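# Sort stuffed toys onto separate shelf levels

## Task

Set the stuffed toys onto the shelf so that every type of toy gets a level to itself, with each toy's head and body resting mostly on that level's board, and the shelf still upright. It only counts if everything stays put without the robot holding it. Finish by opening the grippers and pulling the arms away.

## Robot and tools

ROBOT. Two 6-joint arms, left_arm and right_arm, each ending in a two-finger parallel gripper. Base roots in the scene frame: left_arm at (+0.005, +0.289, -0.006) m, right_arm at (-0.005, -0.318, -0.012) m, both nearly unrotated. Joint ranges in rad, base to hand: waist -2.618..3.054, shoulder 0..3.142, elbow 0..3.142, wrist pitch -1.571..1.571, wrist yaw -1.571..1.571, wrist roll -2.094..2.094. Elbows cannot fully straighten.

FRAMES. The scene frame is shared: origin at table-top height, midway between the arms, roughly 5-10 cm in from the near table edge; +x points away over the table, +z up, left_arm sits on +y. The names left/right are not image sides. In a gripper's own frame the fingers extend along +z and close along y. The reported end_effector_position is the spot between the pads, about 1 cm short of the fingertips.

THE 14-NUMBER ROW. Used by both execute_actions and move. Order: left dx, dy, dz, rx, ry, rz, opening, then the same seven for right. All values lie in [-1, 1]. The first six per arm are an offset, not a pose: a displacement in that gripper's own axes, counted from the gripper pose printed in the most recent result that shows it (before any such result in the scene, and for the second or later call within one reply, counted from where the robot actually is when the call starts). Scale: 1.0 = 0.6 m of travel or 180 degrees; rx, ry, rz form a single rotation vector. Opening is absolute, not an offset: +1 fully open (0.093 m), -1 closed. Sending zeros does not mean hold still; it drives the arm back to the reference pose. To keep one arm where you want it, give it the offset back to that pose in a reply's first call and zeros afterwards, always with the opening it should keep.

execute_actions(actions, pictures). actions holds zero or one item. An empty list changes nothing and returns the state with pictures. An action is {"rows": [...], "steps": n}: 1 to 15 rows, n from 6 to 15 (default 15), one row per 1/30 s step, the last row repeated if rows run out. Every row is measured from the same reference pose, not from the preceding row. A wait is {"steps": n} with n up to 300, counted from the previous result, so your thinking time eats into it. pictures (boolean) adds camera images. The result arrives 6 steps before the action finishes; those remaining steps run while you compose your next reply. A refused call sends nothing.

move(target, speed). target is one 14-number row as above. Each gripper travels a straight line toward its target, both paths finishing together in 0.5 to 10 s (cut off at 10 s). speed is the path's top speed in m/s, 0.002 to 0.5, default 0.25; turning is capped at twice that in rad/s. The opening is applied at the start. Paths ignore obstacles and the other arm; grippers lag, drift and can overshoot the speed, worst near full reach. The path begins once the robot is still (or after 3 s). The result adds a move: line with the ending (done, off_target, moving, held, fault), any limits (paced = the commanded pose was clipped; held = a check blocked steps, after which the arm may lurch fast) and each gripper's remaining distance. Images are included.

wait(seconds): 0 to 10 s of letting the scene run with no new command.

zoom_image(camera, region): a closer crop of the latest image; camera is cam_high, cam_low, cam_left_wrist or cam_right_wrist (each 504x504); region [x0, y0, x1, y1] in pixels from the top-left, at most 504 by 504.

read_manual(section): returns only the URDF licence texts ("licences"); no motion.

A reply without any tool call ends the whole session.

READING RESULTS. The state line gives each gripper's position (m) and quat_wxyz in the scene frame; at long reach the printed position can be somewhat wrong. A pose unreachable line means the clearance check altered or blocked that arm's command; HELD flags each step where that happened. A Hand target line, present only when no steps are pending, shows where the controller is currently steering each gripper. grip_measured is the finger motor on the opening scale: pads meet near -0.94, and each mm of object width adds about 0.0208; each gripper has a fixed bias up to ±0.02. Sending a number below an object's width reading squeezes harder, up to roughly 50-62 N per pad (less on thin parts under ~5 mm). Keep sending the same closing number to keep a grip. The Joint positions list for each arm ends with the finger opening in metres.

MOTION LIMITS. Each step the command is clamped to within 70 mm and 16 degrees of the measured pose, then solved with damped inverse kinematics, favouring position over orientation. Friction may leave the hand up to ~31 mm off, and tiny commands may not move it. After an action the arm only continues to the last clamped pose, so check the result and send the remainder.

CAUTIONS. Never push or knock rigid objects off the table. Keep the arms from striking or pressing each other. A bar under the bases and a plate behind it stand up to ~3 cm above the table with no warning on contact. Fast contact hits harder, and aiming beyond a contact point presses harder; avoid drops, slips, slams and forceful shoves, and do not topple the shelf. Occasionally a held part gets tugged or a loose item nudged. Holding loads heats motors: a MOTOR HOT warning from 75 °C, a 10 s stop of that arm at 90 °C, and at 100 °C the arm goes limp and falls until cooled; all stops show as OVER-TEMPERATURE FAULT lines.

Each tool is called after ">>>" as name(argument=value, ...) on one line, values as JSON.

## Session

>>> execute_actions(actions=[])

Scene clock: 0.00 s of 9600.00 s.
left_arm: end_effector_position=(+0.2603, +0.0918, +0.3483) grip_measured=+0.995 end_effector_quat_wxyz=(+0.487, +0.043, +0.852, +0.184) | right_arm: end_effector_position=(+0.2162, -0.5381, +0.2565) grip_measured=+1.000 end_effector_quat_wxyz=(+0.126, -0.038, +0.701, -0.701)
Joint positions: left_arm=[-1.108  1.614  1.88  -1.553 -1.045 -0.826  0.093] | right_arm=[-0.245  0.966  0.466  0.521  1.023 -1.45   0.093]
Joint velocities: left_arm=[ 0.002  0.012 -0.002  0.007 -0.022 -0.11   0.   ] | right_arm=[ 0.007  0.002  0.002 -0.051  0.066 -0.022  0.   ]
Motor temperatures (°C, as the motors report them): left_arm=[25 30 27 31 25 25] | right_arm=[28 31 29 28 28 27]
Hand target (left_arm): +0.260, +0.092, +0.348; +0.487, +0.043, +0.852, +0.184
Hand target (right_arm): +0.216, -0.538, +0.256; +0.126, -0.038, +0.701, -0.701

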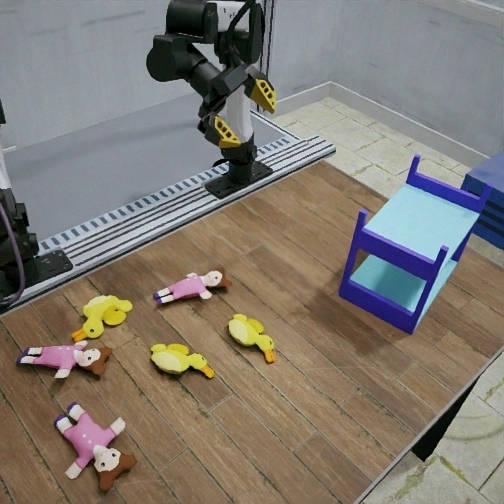

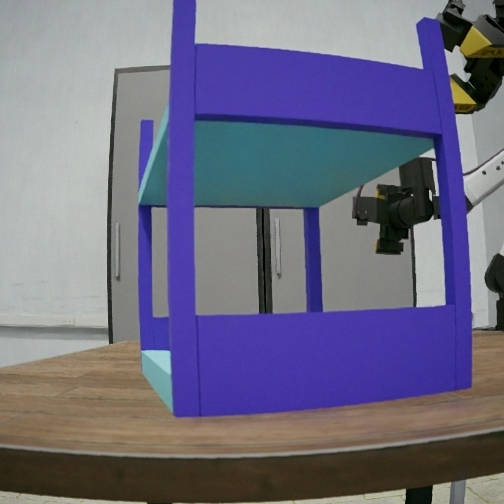

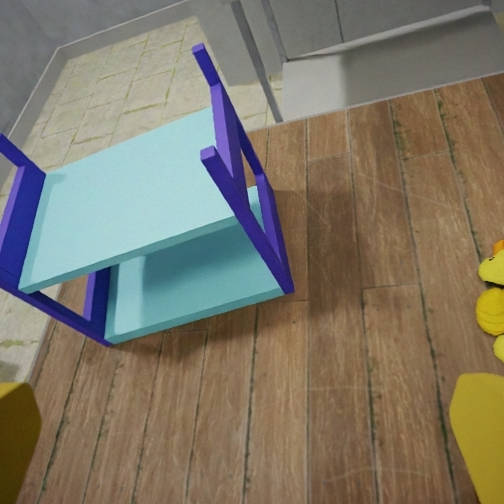

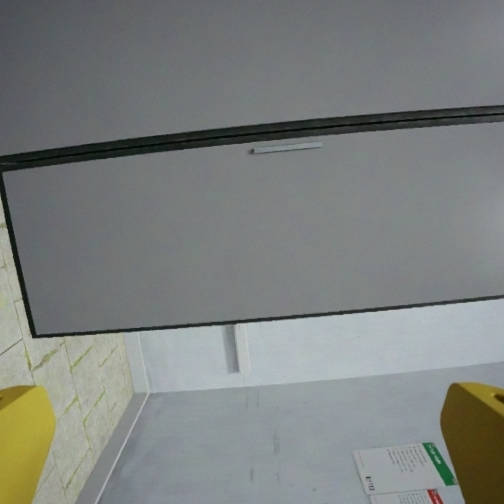

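>>> move(target=[0.166,-0.334,0.237,0.165,0.091,-0.013,0.7,-0.145,0.022,-0.373,-0.471,-0.042,0.154,0.7])

Scene clock: 4.73 s of 9600.00 s.
left_arm: end_effector_position=(+0.3435, -0.0363, +0.1332) grip_measured=+0.702 end_effector_quat_wxyz=(+0.336, +0.124, +0.933, -0.042) | right_arm: end_effector_position=(+0.2444, -0.3024, +0.2508) grip_measured=+0.702 end_effector_quat_wxyz=(+0.258, +0.004, +0.966, -0.002)
Joint positions: left_arm=[-0.901  1.859  1.456 -0.601 -0.365 -0.518  0.079] | right_arm=[ 0.156  1.111  1.387 -1.312  0.044  0.086  0.079]
Joint velocities: left_arm=[ 0.007 -0.002 -0.022  0.125  0.066  0.022 -0.001] | right_arm=[-0.007  0.002 -0.012  0.037 -0.007  0.007 -0.   ]
Motor temperatures (°C, as the motors report them): left_arm=[25 31 28 31 25 25] | right_arm=[28 31 30 29 28 27]
Hand target (left_arm): +0.349, -0.034, +0.130; +0.337, +0.121, +0.933, -0.045
Hand target (right_arm): +0.247, -0.301, +0.250; +0.254, +0.007, +0.967, +0.004
Off the commanded pose (left_arm): 0.009 m, 1 deg.
Off the commanded pose (right_arm): 0.006 m, 1 deg.
Kept back: nothing.
move: done

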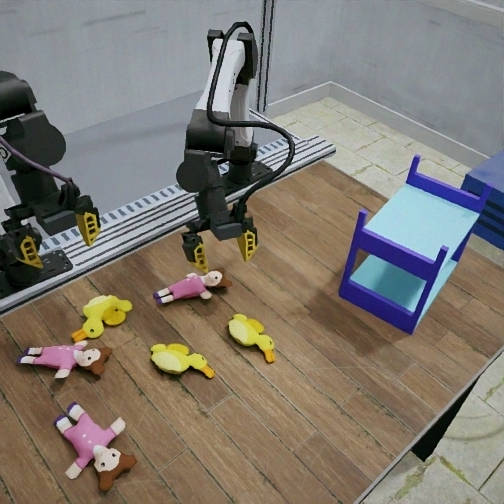

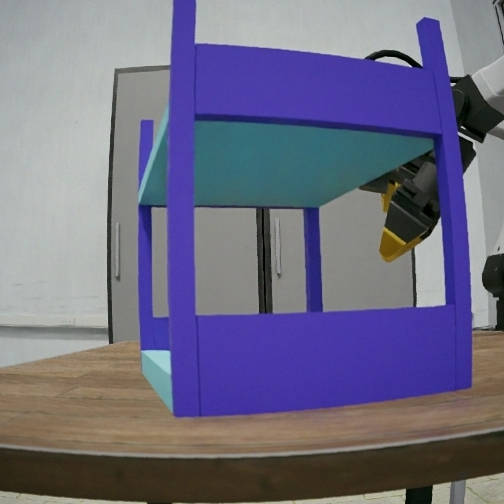

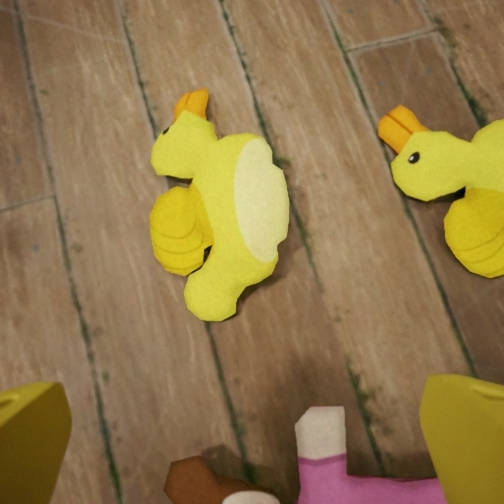

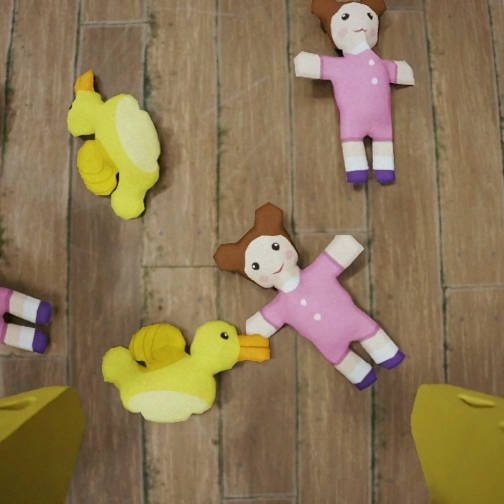

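>>> move(target=[0.012,0.027,0.252,0,0,0,1,0.18,0.08,0.205,-0.213,0.06,-0.514,1], speed=0.3)

Scene clock: 8.80 s of 9600.00 s.
left_arm: end_effector_position=(+0.4260, -0.0486, +0.0157) grip_measured=+0.993 end_effector_quat_wxyz=(+0.334, +0.128, +0.933, -0.040) | right_arm: end_effector_position=(+0.2193, -0.2557, +0.1003) grip_measured=+1.000 end_effector_quat_wxyz=(-0.098, +0.750, -0.647, -0.092)
Joint positions: left_arm=[-0.781  2.232  1.511 -0.253 -0.298 -0.405  0.093] | right_arm=[ 0.141  1.379  1.055 -1.224 -0.275 -1.646  0.093]
Joint velocities: left_arm=[ 0.007  0.012  0.002 -0.022 -0.007 -0.066 -0.001] | right_arm=[ 0.002  0.002 -0.002  0.007 -0.066 -0.037  0.   ]
Motor temperatures (°C, as the motors report them): left_arm=[25 32 28 32 25 25] | right_arm=[28 31 30 29 28 27]
Hand target (left_arm): +0.435, -0.046, +0.011; +0.335, +0.124, +0.933, -0.042
Hand target (right_arm): +0.214, -0.256, +0.091; -0.082, +0.755, -0.643, -0.099
Off the commanded pose (left_arm): 0.011 m, 1 deg.
Off the commanded pose (right_arm): 0.012 m, 2 deg.
Kept back: nothing.
move: off_target (left_arm, right_arm)

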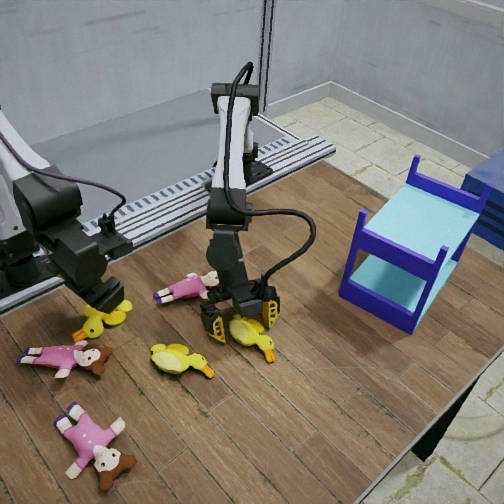

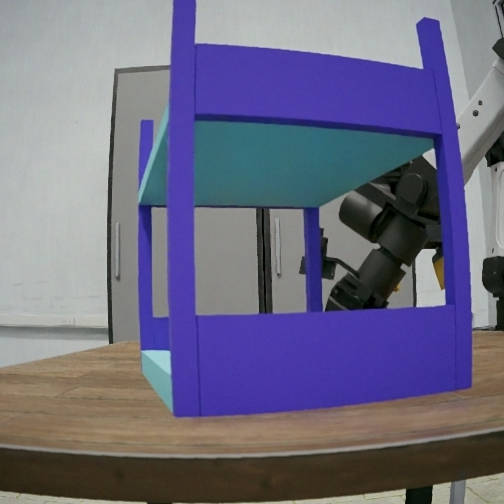

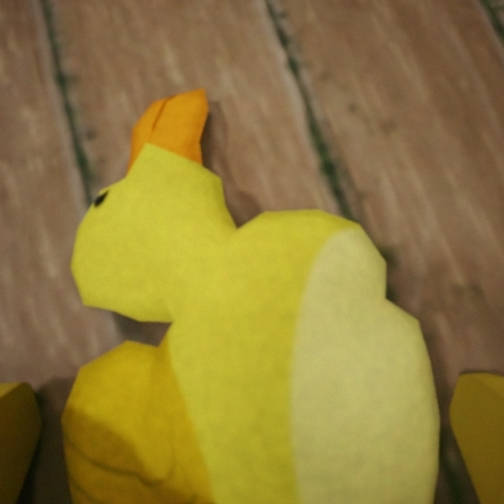

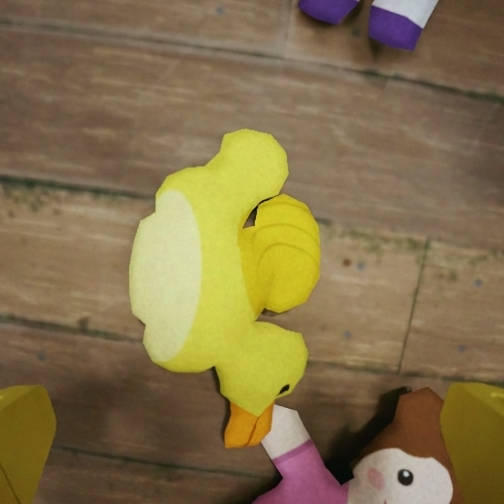

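>>> move(target=[0,0,0,0,0,0,-0.3,0,0.025,0.16,0,0,0,1], speed=0.12)

Scene clock: 10.13 s of 9600.00 s.
left_arm: end_effector_position=(+0.4262, -0.0487, +0.0159) grip_measured=-0.297 end_effector_quat_wxyz=(+0.334, +0.128, +0.933, -0.040) | right_arm: end_effector_position=(+0.2017, -0.2354, +0.0178) grip_measured=+1.000 end_effector_quat_wxyz=(-0.095, +0.751, -0.646, -0.096)
Joint positions: left_arm=[-0.781  2.232  1.511 -0.252 -0.298 -0.405  0.031] | right_arm=[ 0.244  1.412  0.741 -0.858 -0.275 -1.542  0.093]
Joint velocities: left_arm=[ 0.002  0.007  0.012 -0.022 -0.095  0.007 -0.   ] | right_arm=[ 0.007  0.002  0.002  0.007 -0.037  0.022  0.   ]
Motor temperatures (°C, as the motors report them): left_arm=[25 33 28 32 25 25] | right_arm=[28 31 30 29 28 27]
Hand target (left_arm): +0.426, -0.049, +0.016; +0.334, +0.128, +0.933, -0.040
Hand target (right_arm): +0.204, -0.233, +0.008; -0.098, +0.750, -0.647, -0.093
Off the commanded pose (left_arm): 0.000 m, 0 deg.
Off the commanded pose (right_arm): 0.011 m, 1 deg.
Kept back: nothing.
move: off_target (right_arm)

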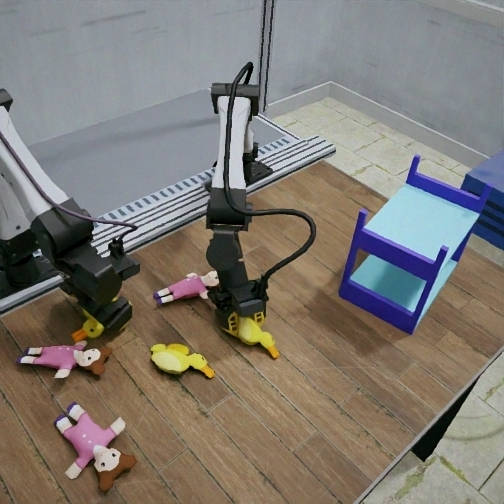

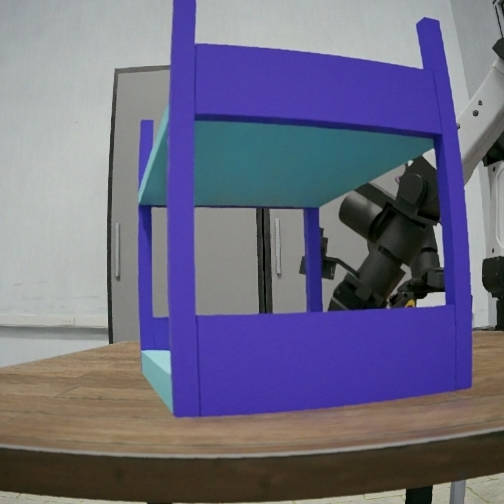

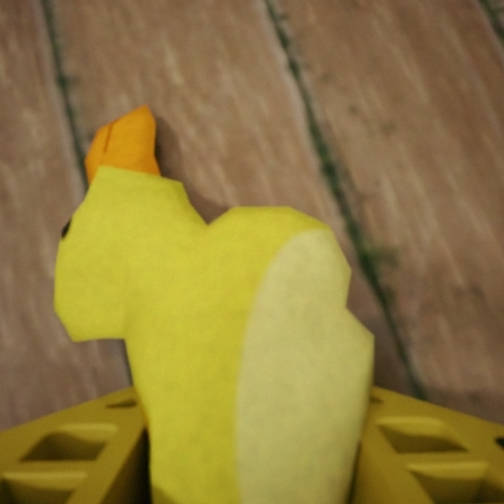

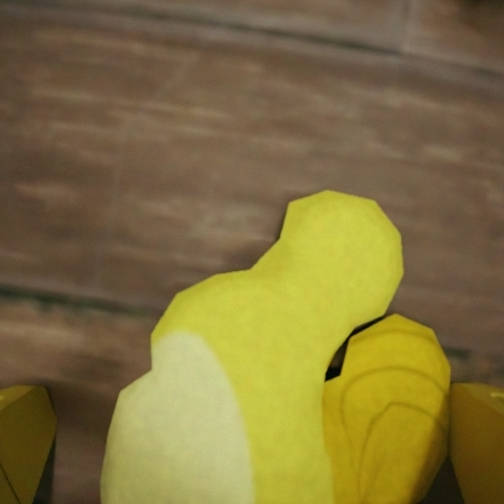

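>>> move(target=[0.198,0.505,-0.321,-0.11,-0.139,-0.09,-0.3,0,0,0,0,0,0,-0.3])

Scene clock: 12.63 s of 9600.00 s.
left_arm: end_effector_position=(+0.3012, +0.2995, +0.0824) grip_measured=-0.298 end_effector_quat_wxyz=(+0.519, -0.077, +0.850, +0.046) | right_arm: end_effector_position=(+0.2019, -0.2338, +0.0182) grip_measured=-0.296 end_effector_quat_wxyz=(-0.099, +0.751, -0.646, -0.099)
Joint positions: left_arm=[-0.117  1.008  0.186  0.3   -0.248 -0.137  0.031] | right_arm=[ 0.244  1.412  0.741 -0.856 -0.285 -1.543  0.031]
Joint velocities: left_arm=[-0.012 -0.007 -0.002 -0.022 -0.066  0.051  0.   ] | right_arm=[-0.007 -0.007 -0.002 -0.022  0.007 -0.051 -0.001]
Motor temperatures (°C, as the motors report them): left_arm=[25 33 28 33 25 25] | right_arm=[28 32 30 29 28 27]
Hand target (left_arm): +0.302, +0.302, +0.087; +0.529, -0.078, +0.844, +0.045
Hand target (right_arm): +0.202, -0.235, +0.018; -0.095, +0.751, -0.646, -0.096
Off the commanded pose (left_arm): 0.011 m, 2 deg.
Off the commanded pose (right_arm): 0.002 m, 1 deg.
Kept back: nothing.
move: off_target (left_arm)

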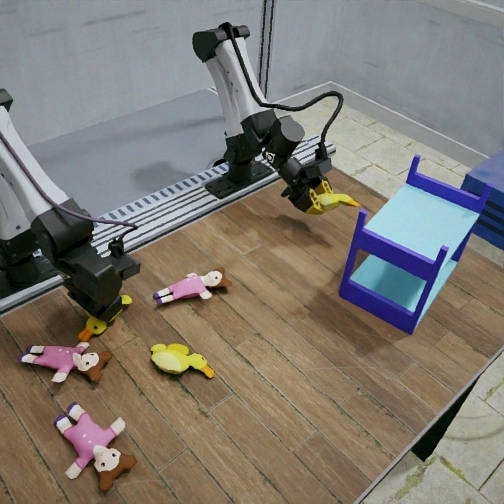

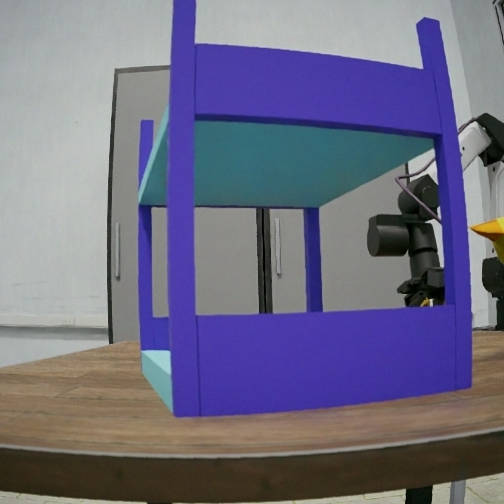

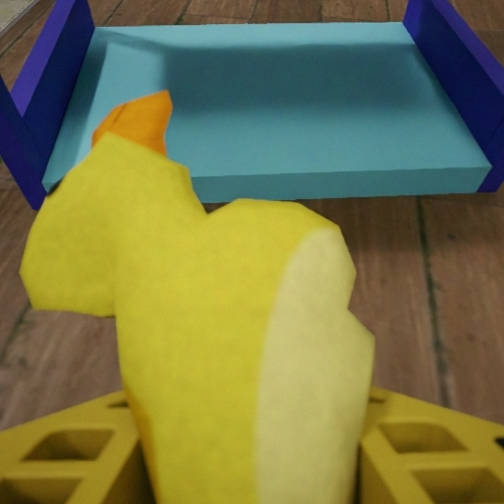

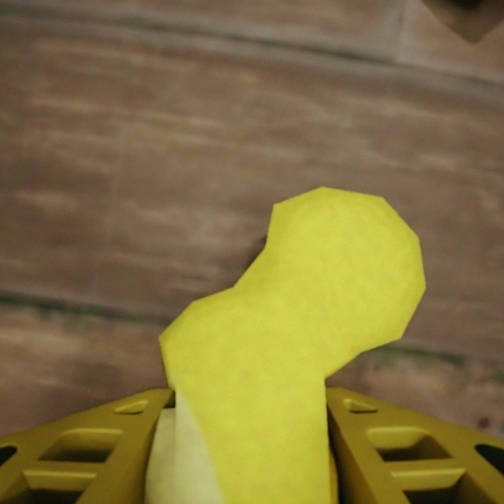

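>>> move(target=[-0.11,0.085,0.328,0,-0.122,0,-0.3,-0.41,-0.038,-0.03,-0.046,0,-0.16,-0.3], speed=0.15)

Scene clock: 15.53 s of 9600.00 s.
left_arm: end_effector_position=(+0.4915, +0.3788, +0.0459) grip_measured=-0.298 end_effector_quat_wxyz=(+0.663, -0.072, +0.743, +0.054) | right_arm: end_effector_position=(+0.1851, -0.0029, +0.1090) grip_measured=-0.297 end_effector_quat_wxyz=(-0.079, +0.889, -0.433, -0.124)
Joint positions: left_arm=[ 0.171  2.266  0.723  1.398  0.007 -0.01   0.031] | right_arm=[ 0.979  1.812  1.534 -1.172 -0.269 -1.313  0.031]
Joint velocities: left_arm=[ 0.002  0.017 -0.012  0.037  0.007 -0.007  0.   ] | right_arm=[ 0.007  0.002  0.007 -0.022 -0.037  0.022 -0.001]
Motor temperatures (°C, as the motors report them): left_arm=[25 33 29 33 25 25] | right_arm=[28 32 31 29 28 27]
Hand target (left_arm): +0.496, +0.384, +0.049; +0.671, -0.071, +0.736, +0.058
Hand target (right_arm): +0.184, -0.002, +0.106; -0.069, +0.892, -0.430, -0.122
Off the commanded pose (left_arm): 0.009 m, 2 deg.
Off the commanded pose (right_arm): 0.006 m, 2 deg.
Kept back: nothing.
move: done

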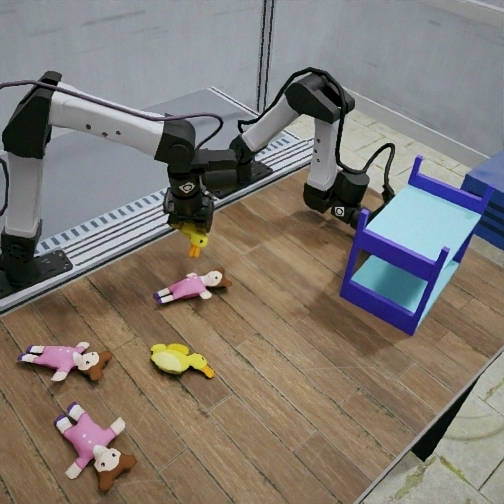

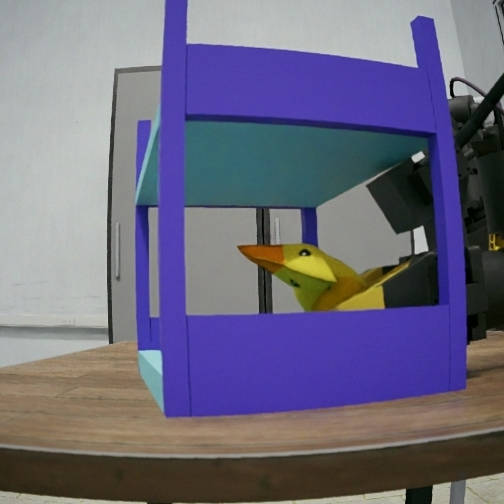

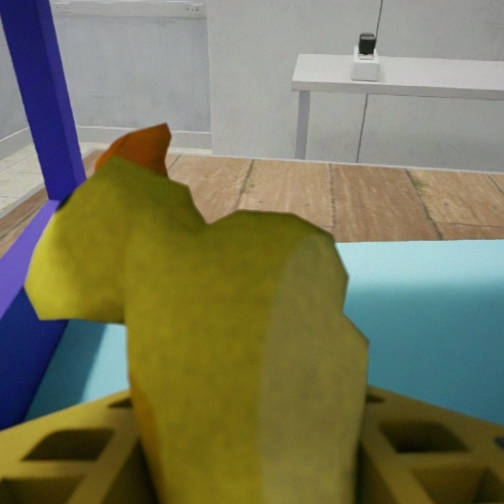

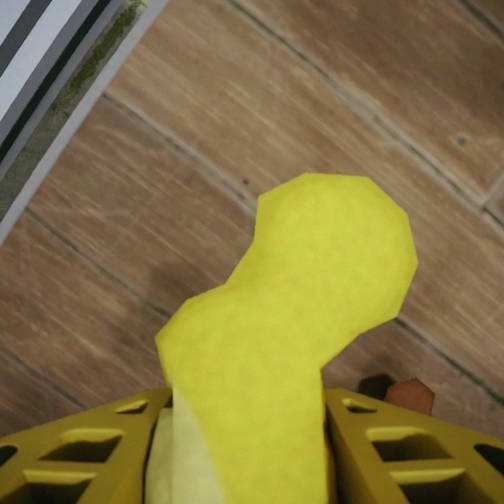

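>>> move(target=[0,-0.035,0,0,0,0,-0.3,-0.03,-0.095,0.178,0,0,0,-0.3], speed=0.15)

>>> move(target=[0,0,0,0,0,0,0.4,0,0,0,0,0,0,0.8])

>>> move(target=[-0.01,0,-0.2,0,0,0,0.4,0,0,-0.17,0,0,0,0.8], speed=0.15)

Scene clock: 17.10 s of 9600.00 s.
left_arm: end_effector_position=(+0.4939, +0.3641, +0.0460) grip_measured=-0.298 end_effector_quat_wxyz=(+0.663, -0.073, +0.743, +0.058) | right_arm: end_effector_position=(+0.2040, +0.0670, +0.0251) grip_measured=-0.297 end_effector_quat_wxyz=(-0.083, +0.888, -0.435, -0.127)
Joint positions: left_arm=[ 0.122  2.266  0.723  1.398 -0.05  -0.015  0.031] | right_arm=[ 1.042  2.115  1.623 -0.932 -0.269 -1.241  0.031]
Joint velocities: left_arm=[-0.012 -0.002  0.027  0.022  0.037 -0.066  0.   ] | right_arm=[ 0.002  0.017  0.002  0.022  0.037 -0.022 -0.   ]
Motor temperatures (°C, as the motors report them): left_arm=[25 33 29 34 25 25] | right_arm=[28 32 31 29 28 27]
Hand target (left_arm): +0.495, +0.358, +0.046; +0.663, -0.071, +0.743, +0.054
Hand target (right_arm): +0.203, +0.072, +0.014; -0.079, +0.889, -0.433, -0.124
Off the commanded pose (left_arm): 0.006 m, 0 deg.
Off the commanded pose (right_arm): 0.012 m, 1 deg.
Kept back: nothing.
move: off_target (right_arm)

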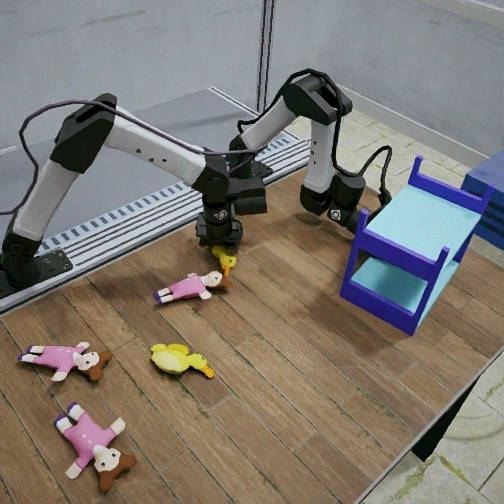

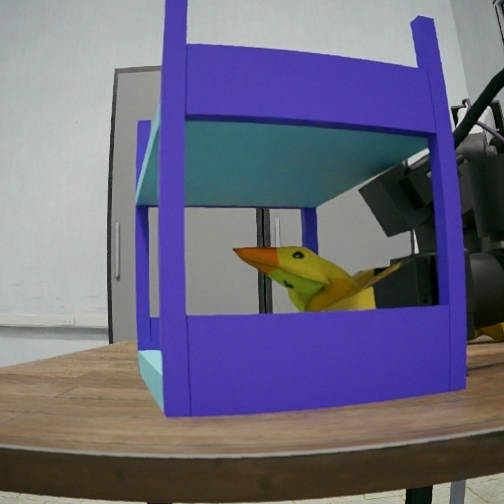

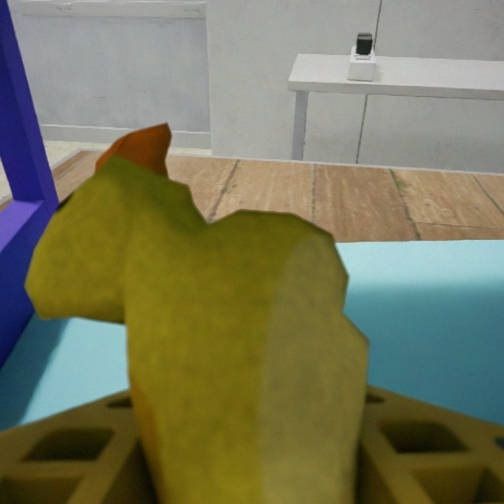

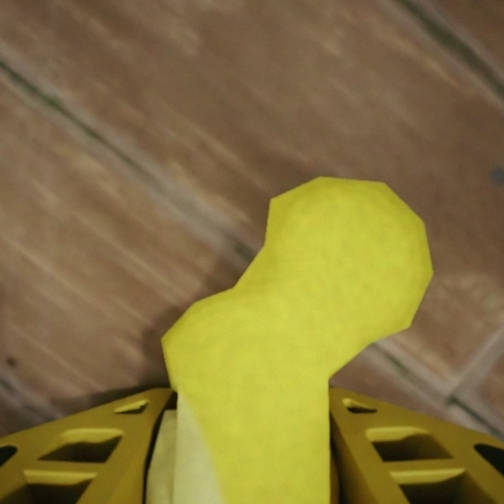

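Scene clock: 17.60 s of 9600.00 s.
left_arm: end_effector_position=(+0.4939, +0.3641, +0.0460) grip_measured=+0.398 end_effector_quat_wxyz=(+0.663, -0.073, +0.743, +0.058) | right_arm: end_effector_position=(+0.2061, +0.0701, +0.0266) grip_measured=+0.797 end_effector_quat_wxyz=(-0.092, +0.888, -0.433, -0.126)
Joint positions: left_arm=[ 0.122  2.266  0.723  1.398 -0.05  -0.015  0.064] | right_arm=[ 1.042  2.113  1.623 -0.917 -0.269 -1.241  0.083]
Joint velocities: left_arm=[ 0.012  0.007 -0.002  0.081  0.037 -0.007  0.   ] | right_arm=[ 0.007 -0.012 -0.002 -0.066 -0.051  0.022  0.001]
Motor temperatures (°C, as the motors report them): left_arm=[25 33 29 34 25 25] | right_arm=[28 33 31 29 28 27]
Hand target (left_arm): +0.494, +0.364, +0.046; +0.663, -0.073, +0.743, +0.058
Hand target (right_arm): +0.204, +0.067, +0.025; -0.083, +0.888, -0.435, -0.127
Off the commanded pose (left_arm): 0.000 m, 0 deg.
Off the commanded pose (right_arm): 0.004 m, 1 deg.
Kept back: nothing.
move: done

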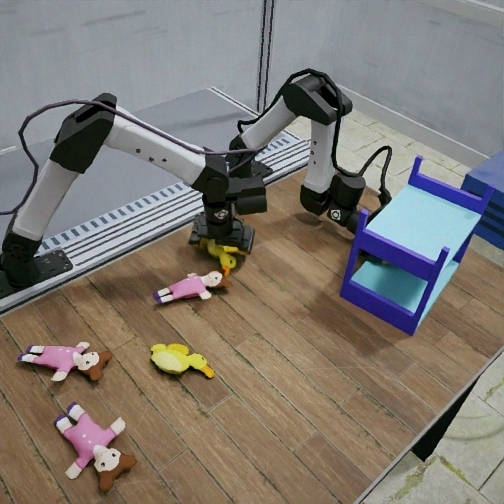

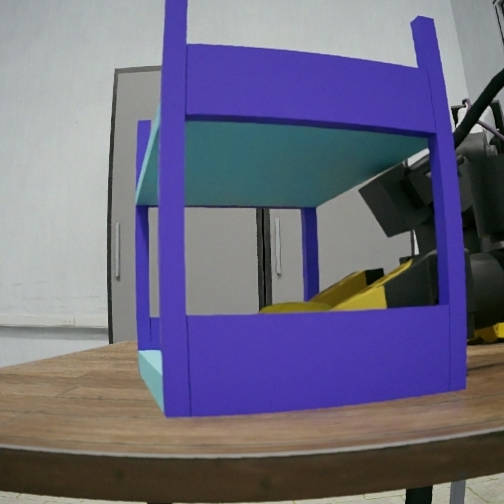

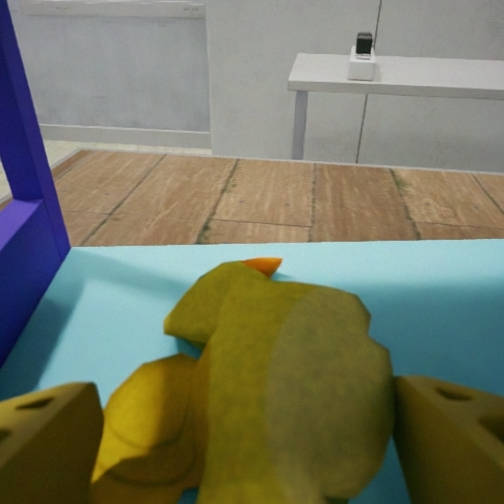

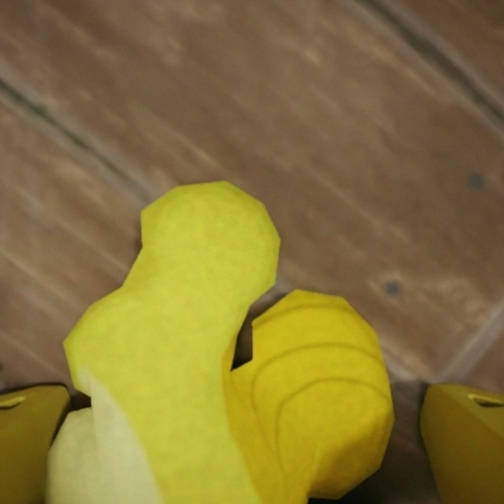

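Scene clock: 19.00 s of 9600.00 s.
left_arm: end_effector_position=(+0.3786, +0.3475, +0.0564) grip_measured=+0.398 end_effector_quat_wxyz=(+0.636, -0.074, +0.766, +0.058) | right_arm: end_effector_position=(+0.2189, +0.0437, +0.1200) grip_measured=+0.797 end_effector_quat_wxyz=(-0.092, +0.888, -0.433, -0.122)
Joint positions: left_arm=[ 0.115  1.986  0.24   1.532 -0.059 -0.015  0.064] | right_arm=[ 0.983  2.02   1.859 -1.26  -0.271 -1.303  0.083]
Joint velocities: left_arm=[ 0.012 -0.022  0.002  0.007  0.022 -0.007 -0.001] | right_arm=[ 0.002 -0.007 -0.012  0.007  0.037 -0.007  0.   ]
Motor temperatures (°C, as the motors report them): left_arm=[25 34 29 34 25 25] | right_arm=[28 34 31 29 28 27]
Hand target (left_arm): +0.377, +0.344, +0.065; +0.647, -0.074, +0.757, +0.056
Hand target (right_arm): +0.220, +0.042, +0.124; -0.092, +0.888, -0.433, -0.125
Off the commanded pose (left_arm): 0.011 m, 4 deg.
Off the commanded pose (right_arm): 0.004 m, 0 deg.
joint sent to its limit (left arm) — the command would take joint 4 (wrist pitch) past its upper limit, so that joint was sent only as far as its limit.
Kept back: nothing.
move: off_target (left_arm)

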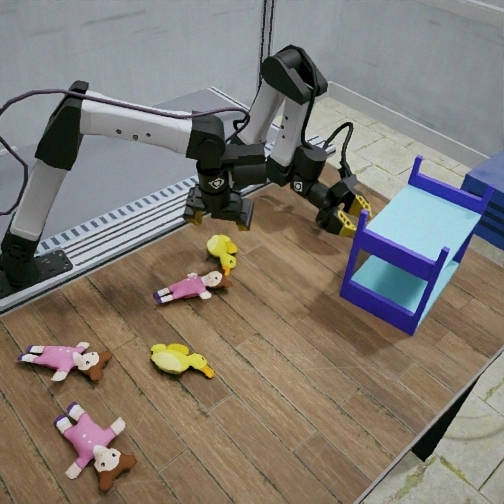

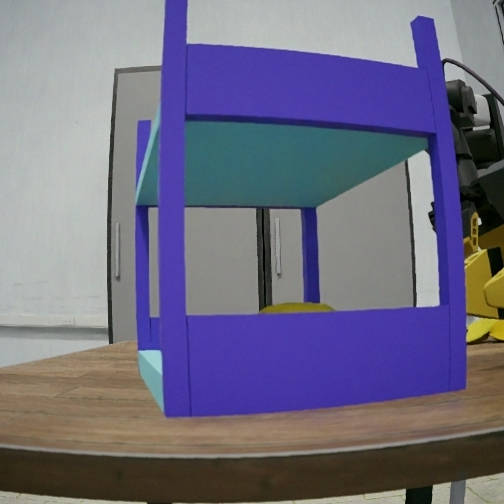

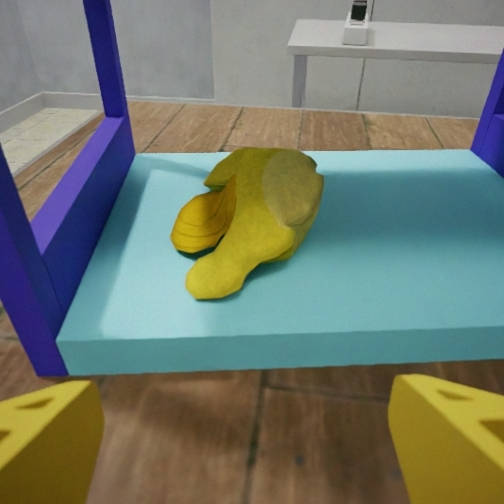

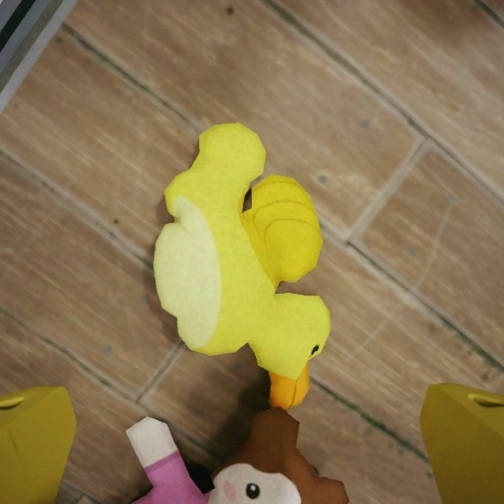

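>>> move(target=[0.023,-0.337,-0.431,0.272,0.202,0.161,1,0.448,0.069,-0.11,0.198,0.009,0.621,1], speed=0.3)

Scene clock: 23.73 s of 9600.00 s.
left_arm: end_effector_position=(+0.1600, +0.1062, +0.0900) grip_measured=+0.993 end_effector_quat_wxyz=(+0.321, +0.365, +0.865, -0.125) | right_arm: end_effector_position=(+0.3576, -0.1934, +0.1100) grip_measured=+1.000 end_effector_quat_wxyz=(+0.188, -0.096, +0.977, +0.022)
Joint positions: left_arm=[-0.923  0.808  0.472 -0.555 -0.072 -0.094  0.093] | right_arm=[ 0.422  1.638  1.297 -0.837  0.048  0.147  0.093]
Joint velocities: left_arm=[-0.012 -0.017 -0.017 -0.037 -0.037 -0.022 -0.001] | right_arm=[-0.007 -0.017 -0.007  0.037  0.051  0.037  0.   ]
Motor temperatures (°C, as the motors report them): left_arm=[26 33 29 35 25 25] | right_arm=[28 35 31 29 28 27]
Hand target (left_arm): +0.160, +0.104, +0.093; +0.319, +0.366, +0.866, -0.122
Hand target (right_arm): +0.358, -0.198, +0.103; +0.179, -0.088, +0.980, +0.015
Off the commanded pose (left_arm): 0.007 m, 1 deg.
Off the commanded pose (right_arm): 0.012 m, 2 deg.
Kept back: nothing.
move: off_target (right_arm)

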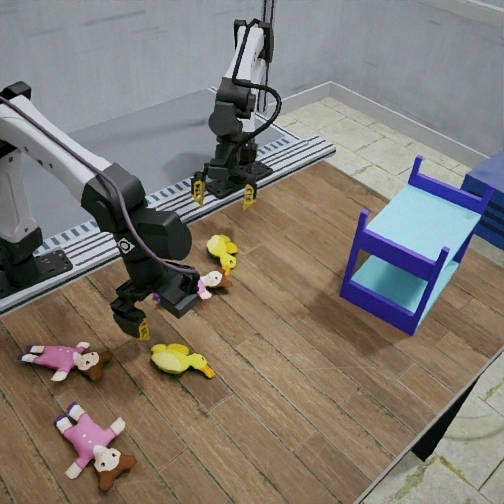

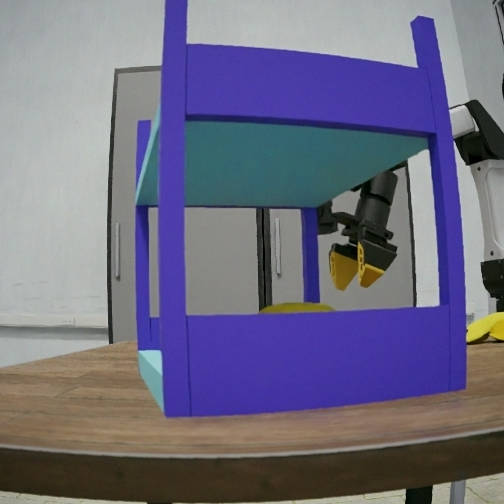

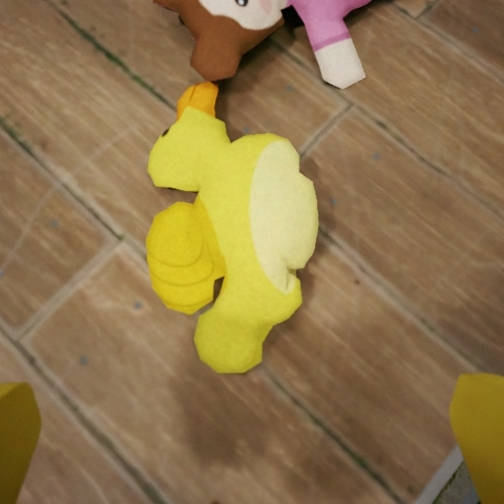

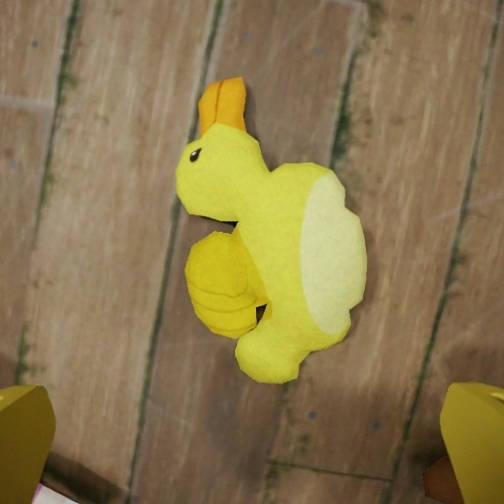

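>>> move(target=[-0.005,0.013,0.172,0,0,0,1,0.015,-0.02,0.18,0,0,0,1], speed=0.12)

>>> move(target=[0,0,0,0,0,0,-0.3,0,0,0,0,0,0,-0.3])

Scene clock: 25.53 s of 9600.00 s.
left_arm: end_effector_position=(+0.2118, +0.0597, +0.0152) grip_measured=+0.993 end_effector_quat_wxyz=(+0.318, +0.367, +0.865, -0.124) | right_arm: end_effector_position=(+0.4007, -0.1929, +0.0252) grip_measured=+1.000 end_effector_quat_wxyz=(+0.212, -0.096, +0.972, +0.026)
Joint positions: left_arm=[-0.868  1.375  0.408  0.074 -0.033 -0.047  0.093] | right_arm=[ 0.384  1.842  1.17  -0.455  0.037  0.11   0.093]
Joint velocities: left_arm=[ 0.002  0.002  0.002  0.022  0.051 -0.037  0.   ] | right_arm=[ 0.012 -0.007 -0.007 -0.051 -0.037 -0.007  0.   ]
Motor temperatures (°C, as the motors report them): left_arm=[26 33 29 35 25 25] | right_arm=[28 35 31 29 28 27]
Hand target (left_arm): +0.215, +0.061, +0.013; +0.321, +0.364, +0.865, -0.125
Hand target (right_arm): +0.392, -0.198, +0.007; +0.188, -0.096, +0.977, +0.022
Off the commanded pose (left_arm): 0.005 m, 0 deg.
Off the commanded pose (right_arm): 0.022 m, 3 deg.
Kept back: nothing.
move: off_target (right_arm)

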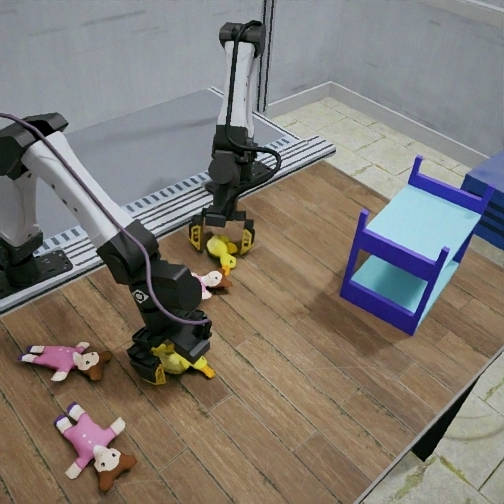

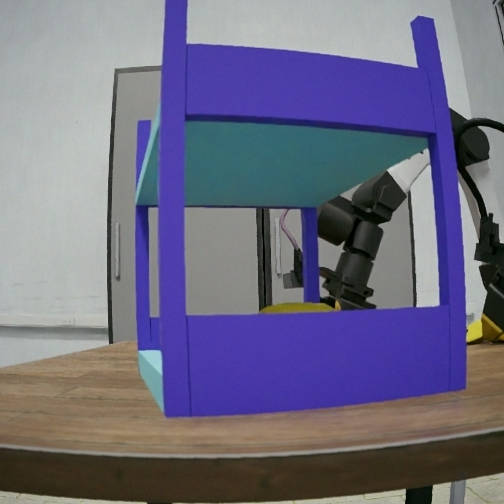

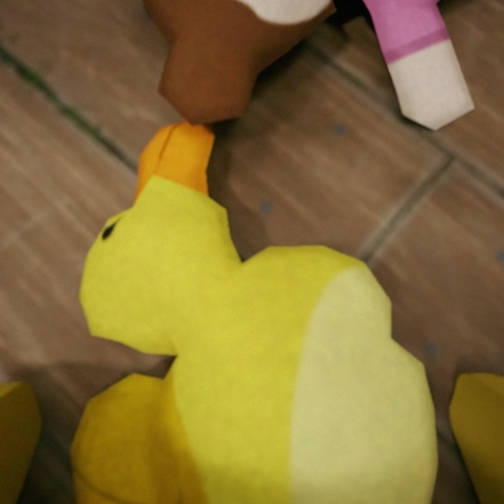

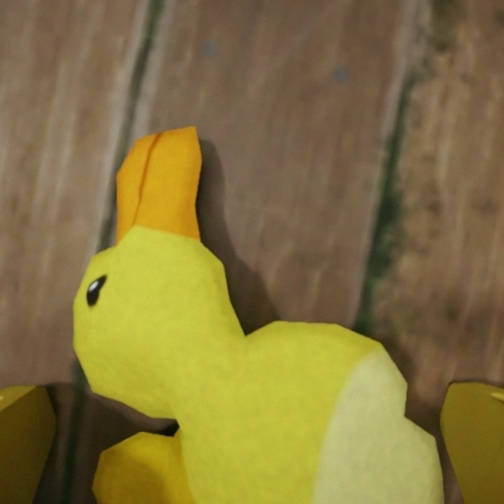

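Scene clock: 26.03 s of 9600.00 s.
left_arm: end_effector_position=(+0.2119, +0.0596, +0.0153) grip_measured=-0.298 end_effector_quat_wxyz=(+0.318, +0.367, +0.865, -0.125) | right_arm: end_effector_position=(+0.4030, -0.1920, +0.0264) grip_measured=-0.296 end_effector_quat_wxyz=(+0.217, -0.096, +0.971, +0.027)
Joint positions: left_arm=[-0.868  1.375  0.408  0.074 -0.033 -0.047  0.031] | right_arm=[ 0.384  1.842  1.17  -0.444  0.036  0.11   0.031]
Joint velocities: left_arm=[ 0.017 -0.007  0.002  0.007  0.007 -0.037  0.   ] | right_arm=[-0.002 -0.012 -0.007 -0.051  0.007 -0.081 -0.   ]
Motor temperatures (°C, as the motors report them): left_arm=[26 33 29 35 25 25] | right_arm=[28 36 31 29 28 27]
Hand target (left_arm): +0.212, +0.060, +0.015; +0.318, +0.367, +0.865, -0.125
Hand target (right_arm): +0.401, -0.193, +0.025; +0.212, -0.096, +0.972, +0.026
Off the commanded pose (left_arm): 0.000 m, 0 deg.
Off the commanded pose (right_arm): 0.003 m, 1 deg.
Kept back: nothing.
move: done

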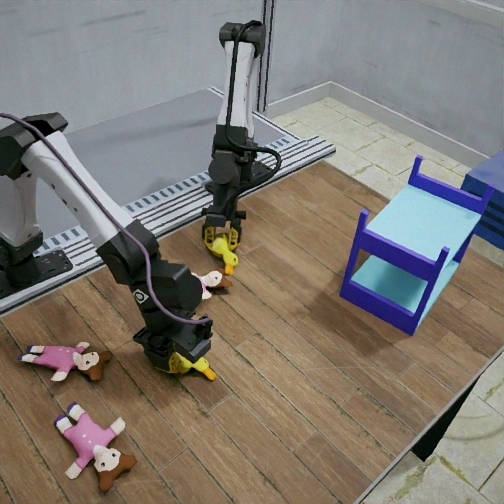

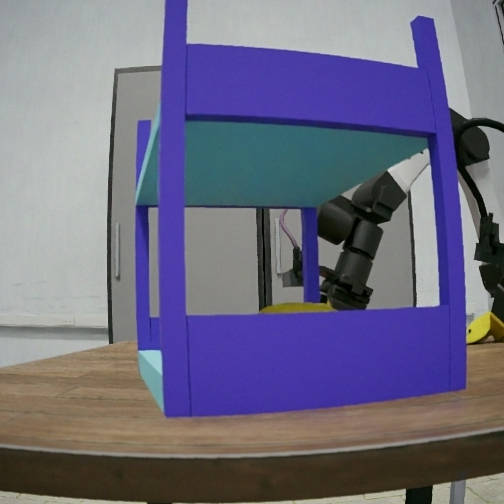

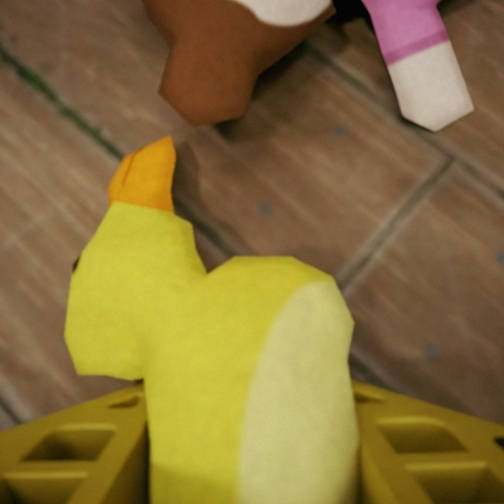

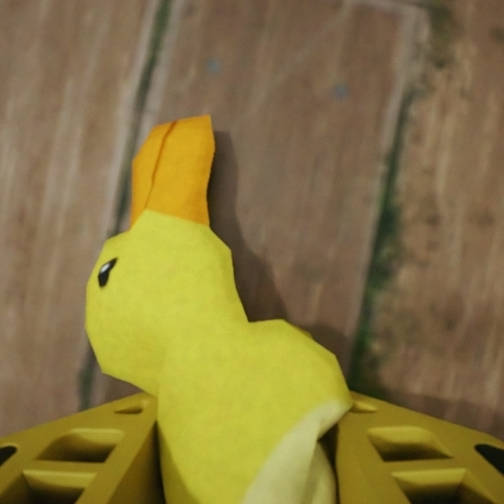

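>>> move(target=[0.022,0.378,-0.138,-0.257,-0.151,-0.187,-0.3,-0.065,0.282,-0.007,0.047,0,0.1,-0.3])

Scene clock: 29.30 s of 9600.00 s.
left_arm: end_effector_position=(+0.3257, +0.2584, +0.0647) grip_measured=-0.298 end_effector_quat_wxyz=(+0.556, -0.069, +0.827, +0.051) | right_arm: end_effector_position=(+0.4002, -0.0205, +0.0540) grip_measured=-0.297 end_effector_quat_wxyz=(+0.219, +0.074, +0.973, +0.002)
Joint positions: left_arm=[-0.338  1.4    0.172  0.762 -0.455 -0.205  0.031] | right_arm=[ 0.809  2.188  1.813 -0.865  0.317  0.84   0.031]
Joint velocities: left_arm=[ 0.007 -0.007 -0.012 -0.037 -0.081  0.007  0.   ] | right_arm=[-0.017  0.002 -0.007 -0.066  0.022  0.022 -0.   ]
Motor temperatures (°C, as the motors report them): left_arm=[26 33 29 35 25 25] | right_arm=[28 37 32 29 28 27]
Hand target (left_arm): +0.330, +0.263, +0.070; +0.566, -0.082, +0.818, +0.053
Hand target (right_arm): +0.399, -0.020, +0.048; +0.215, +0.074, +0.974, -0.008
Off the commanded pose (left_arm): 0.011 m, 3 deg.
Off the commanded pose (right_arm): 0.006 m, 1 deg.
Kept back: nothing.
move: off_target (left_arm)

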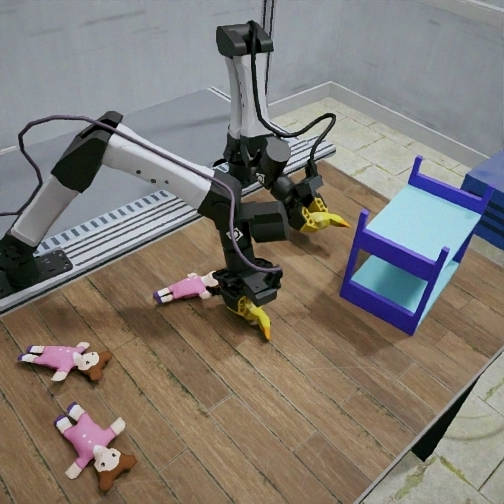

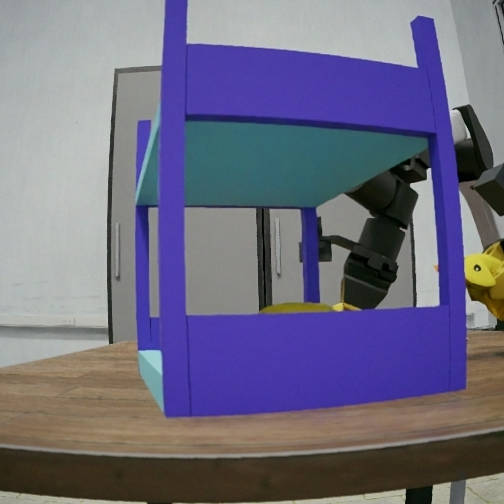

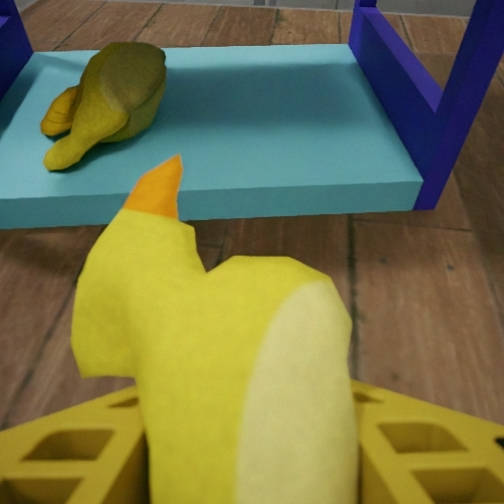

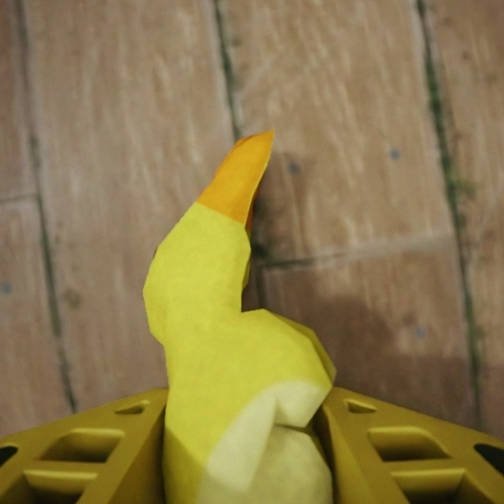

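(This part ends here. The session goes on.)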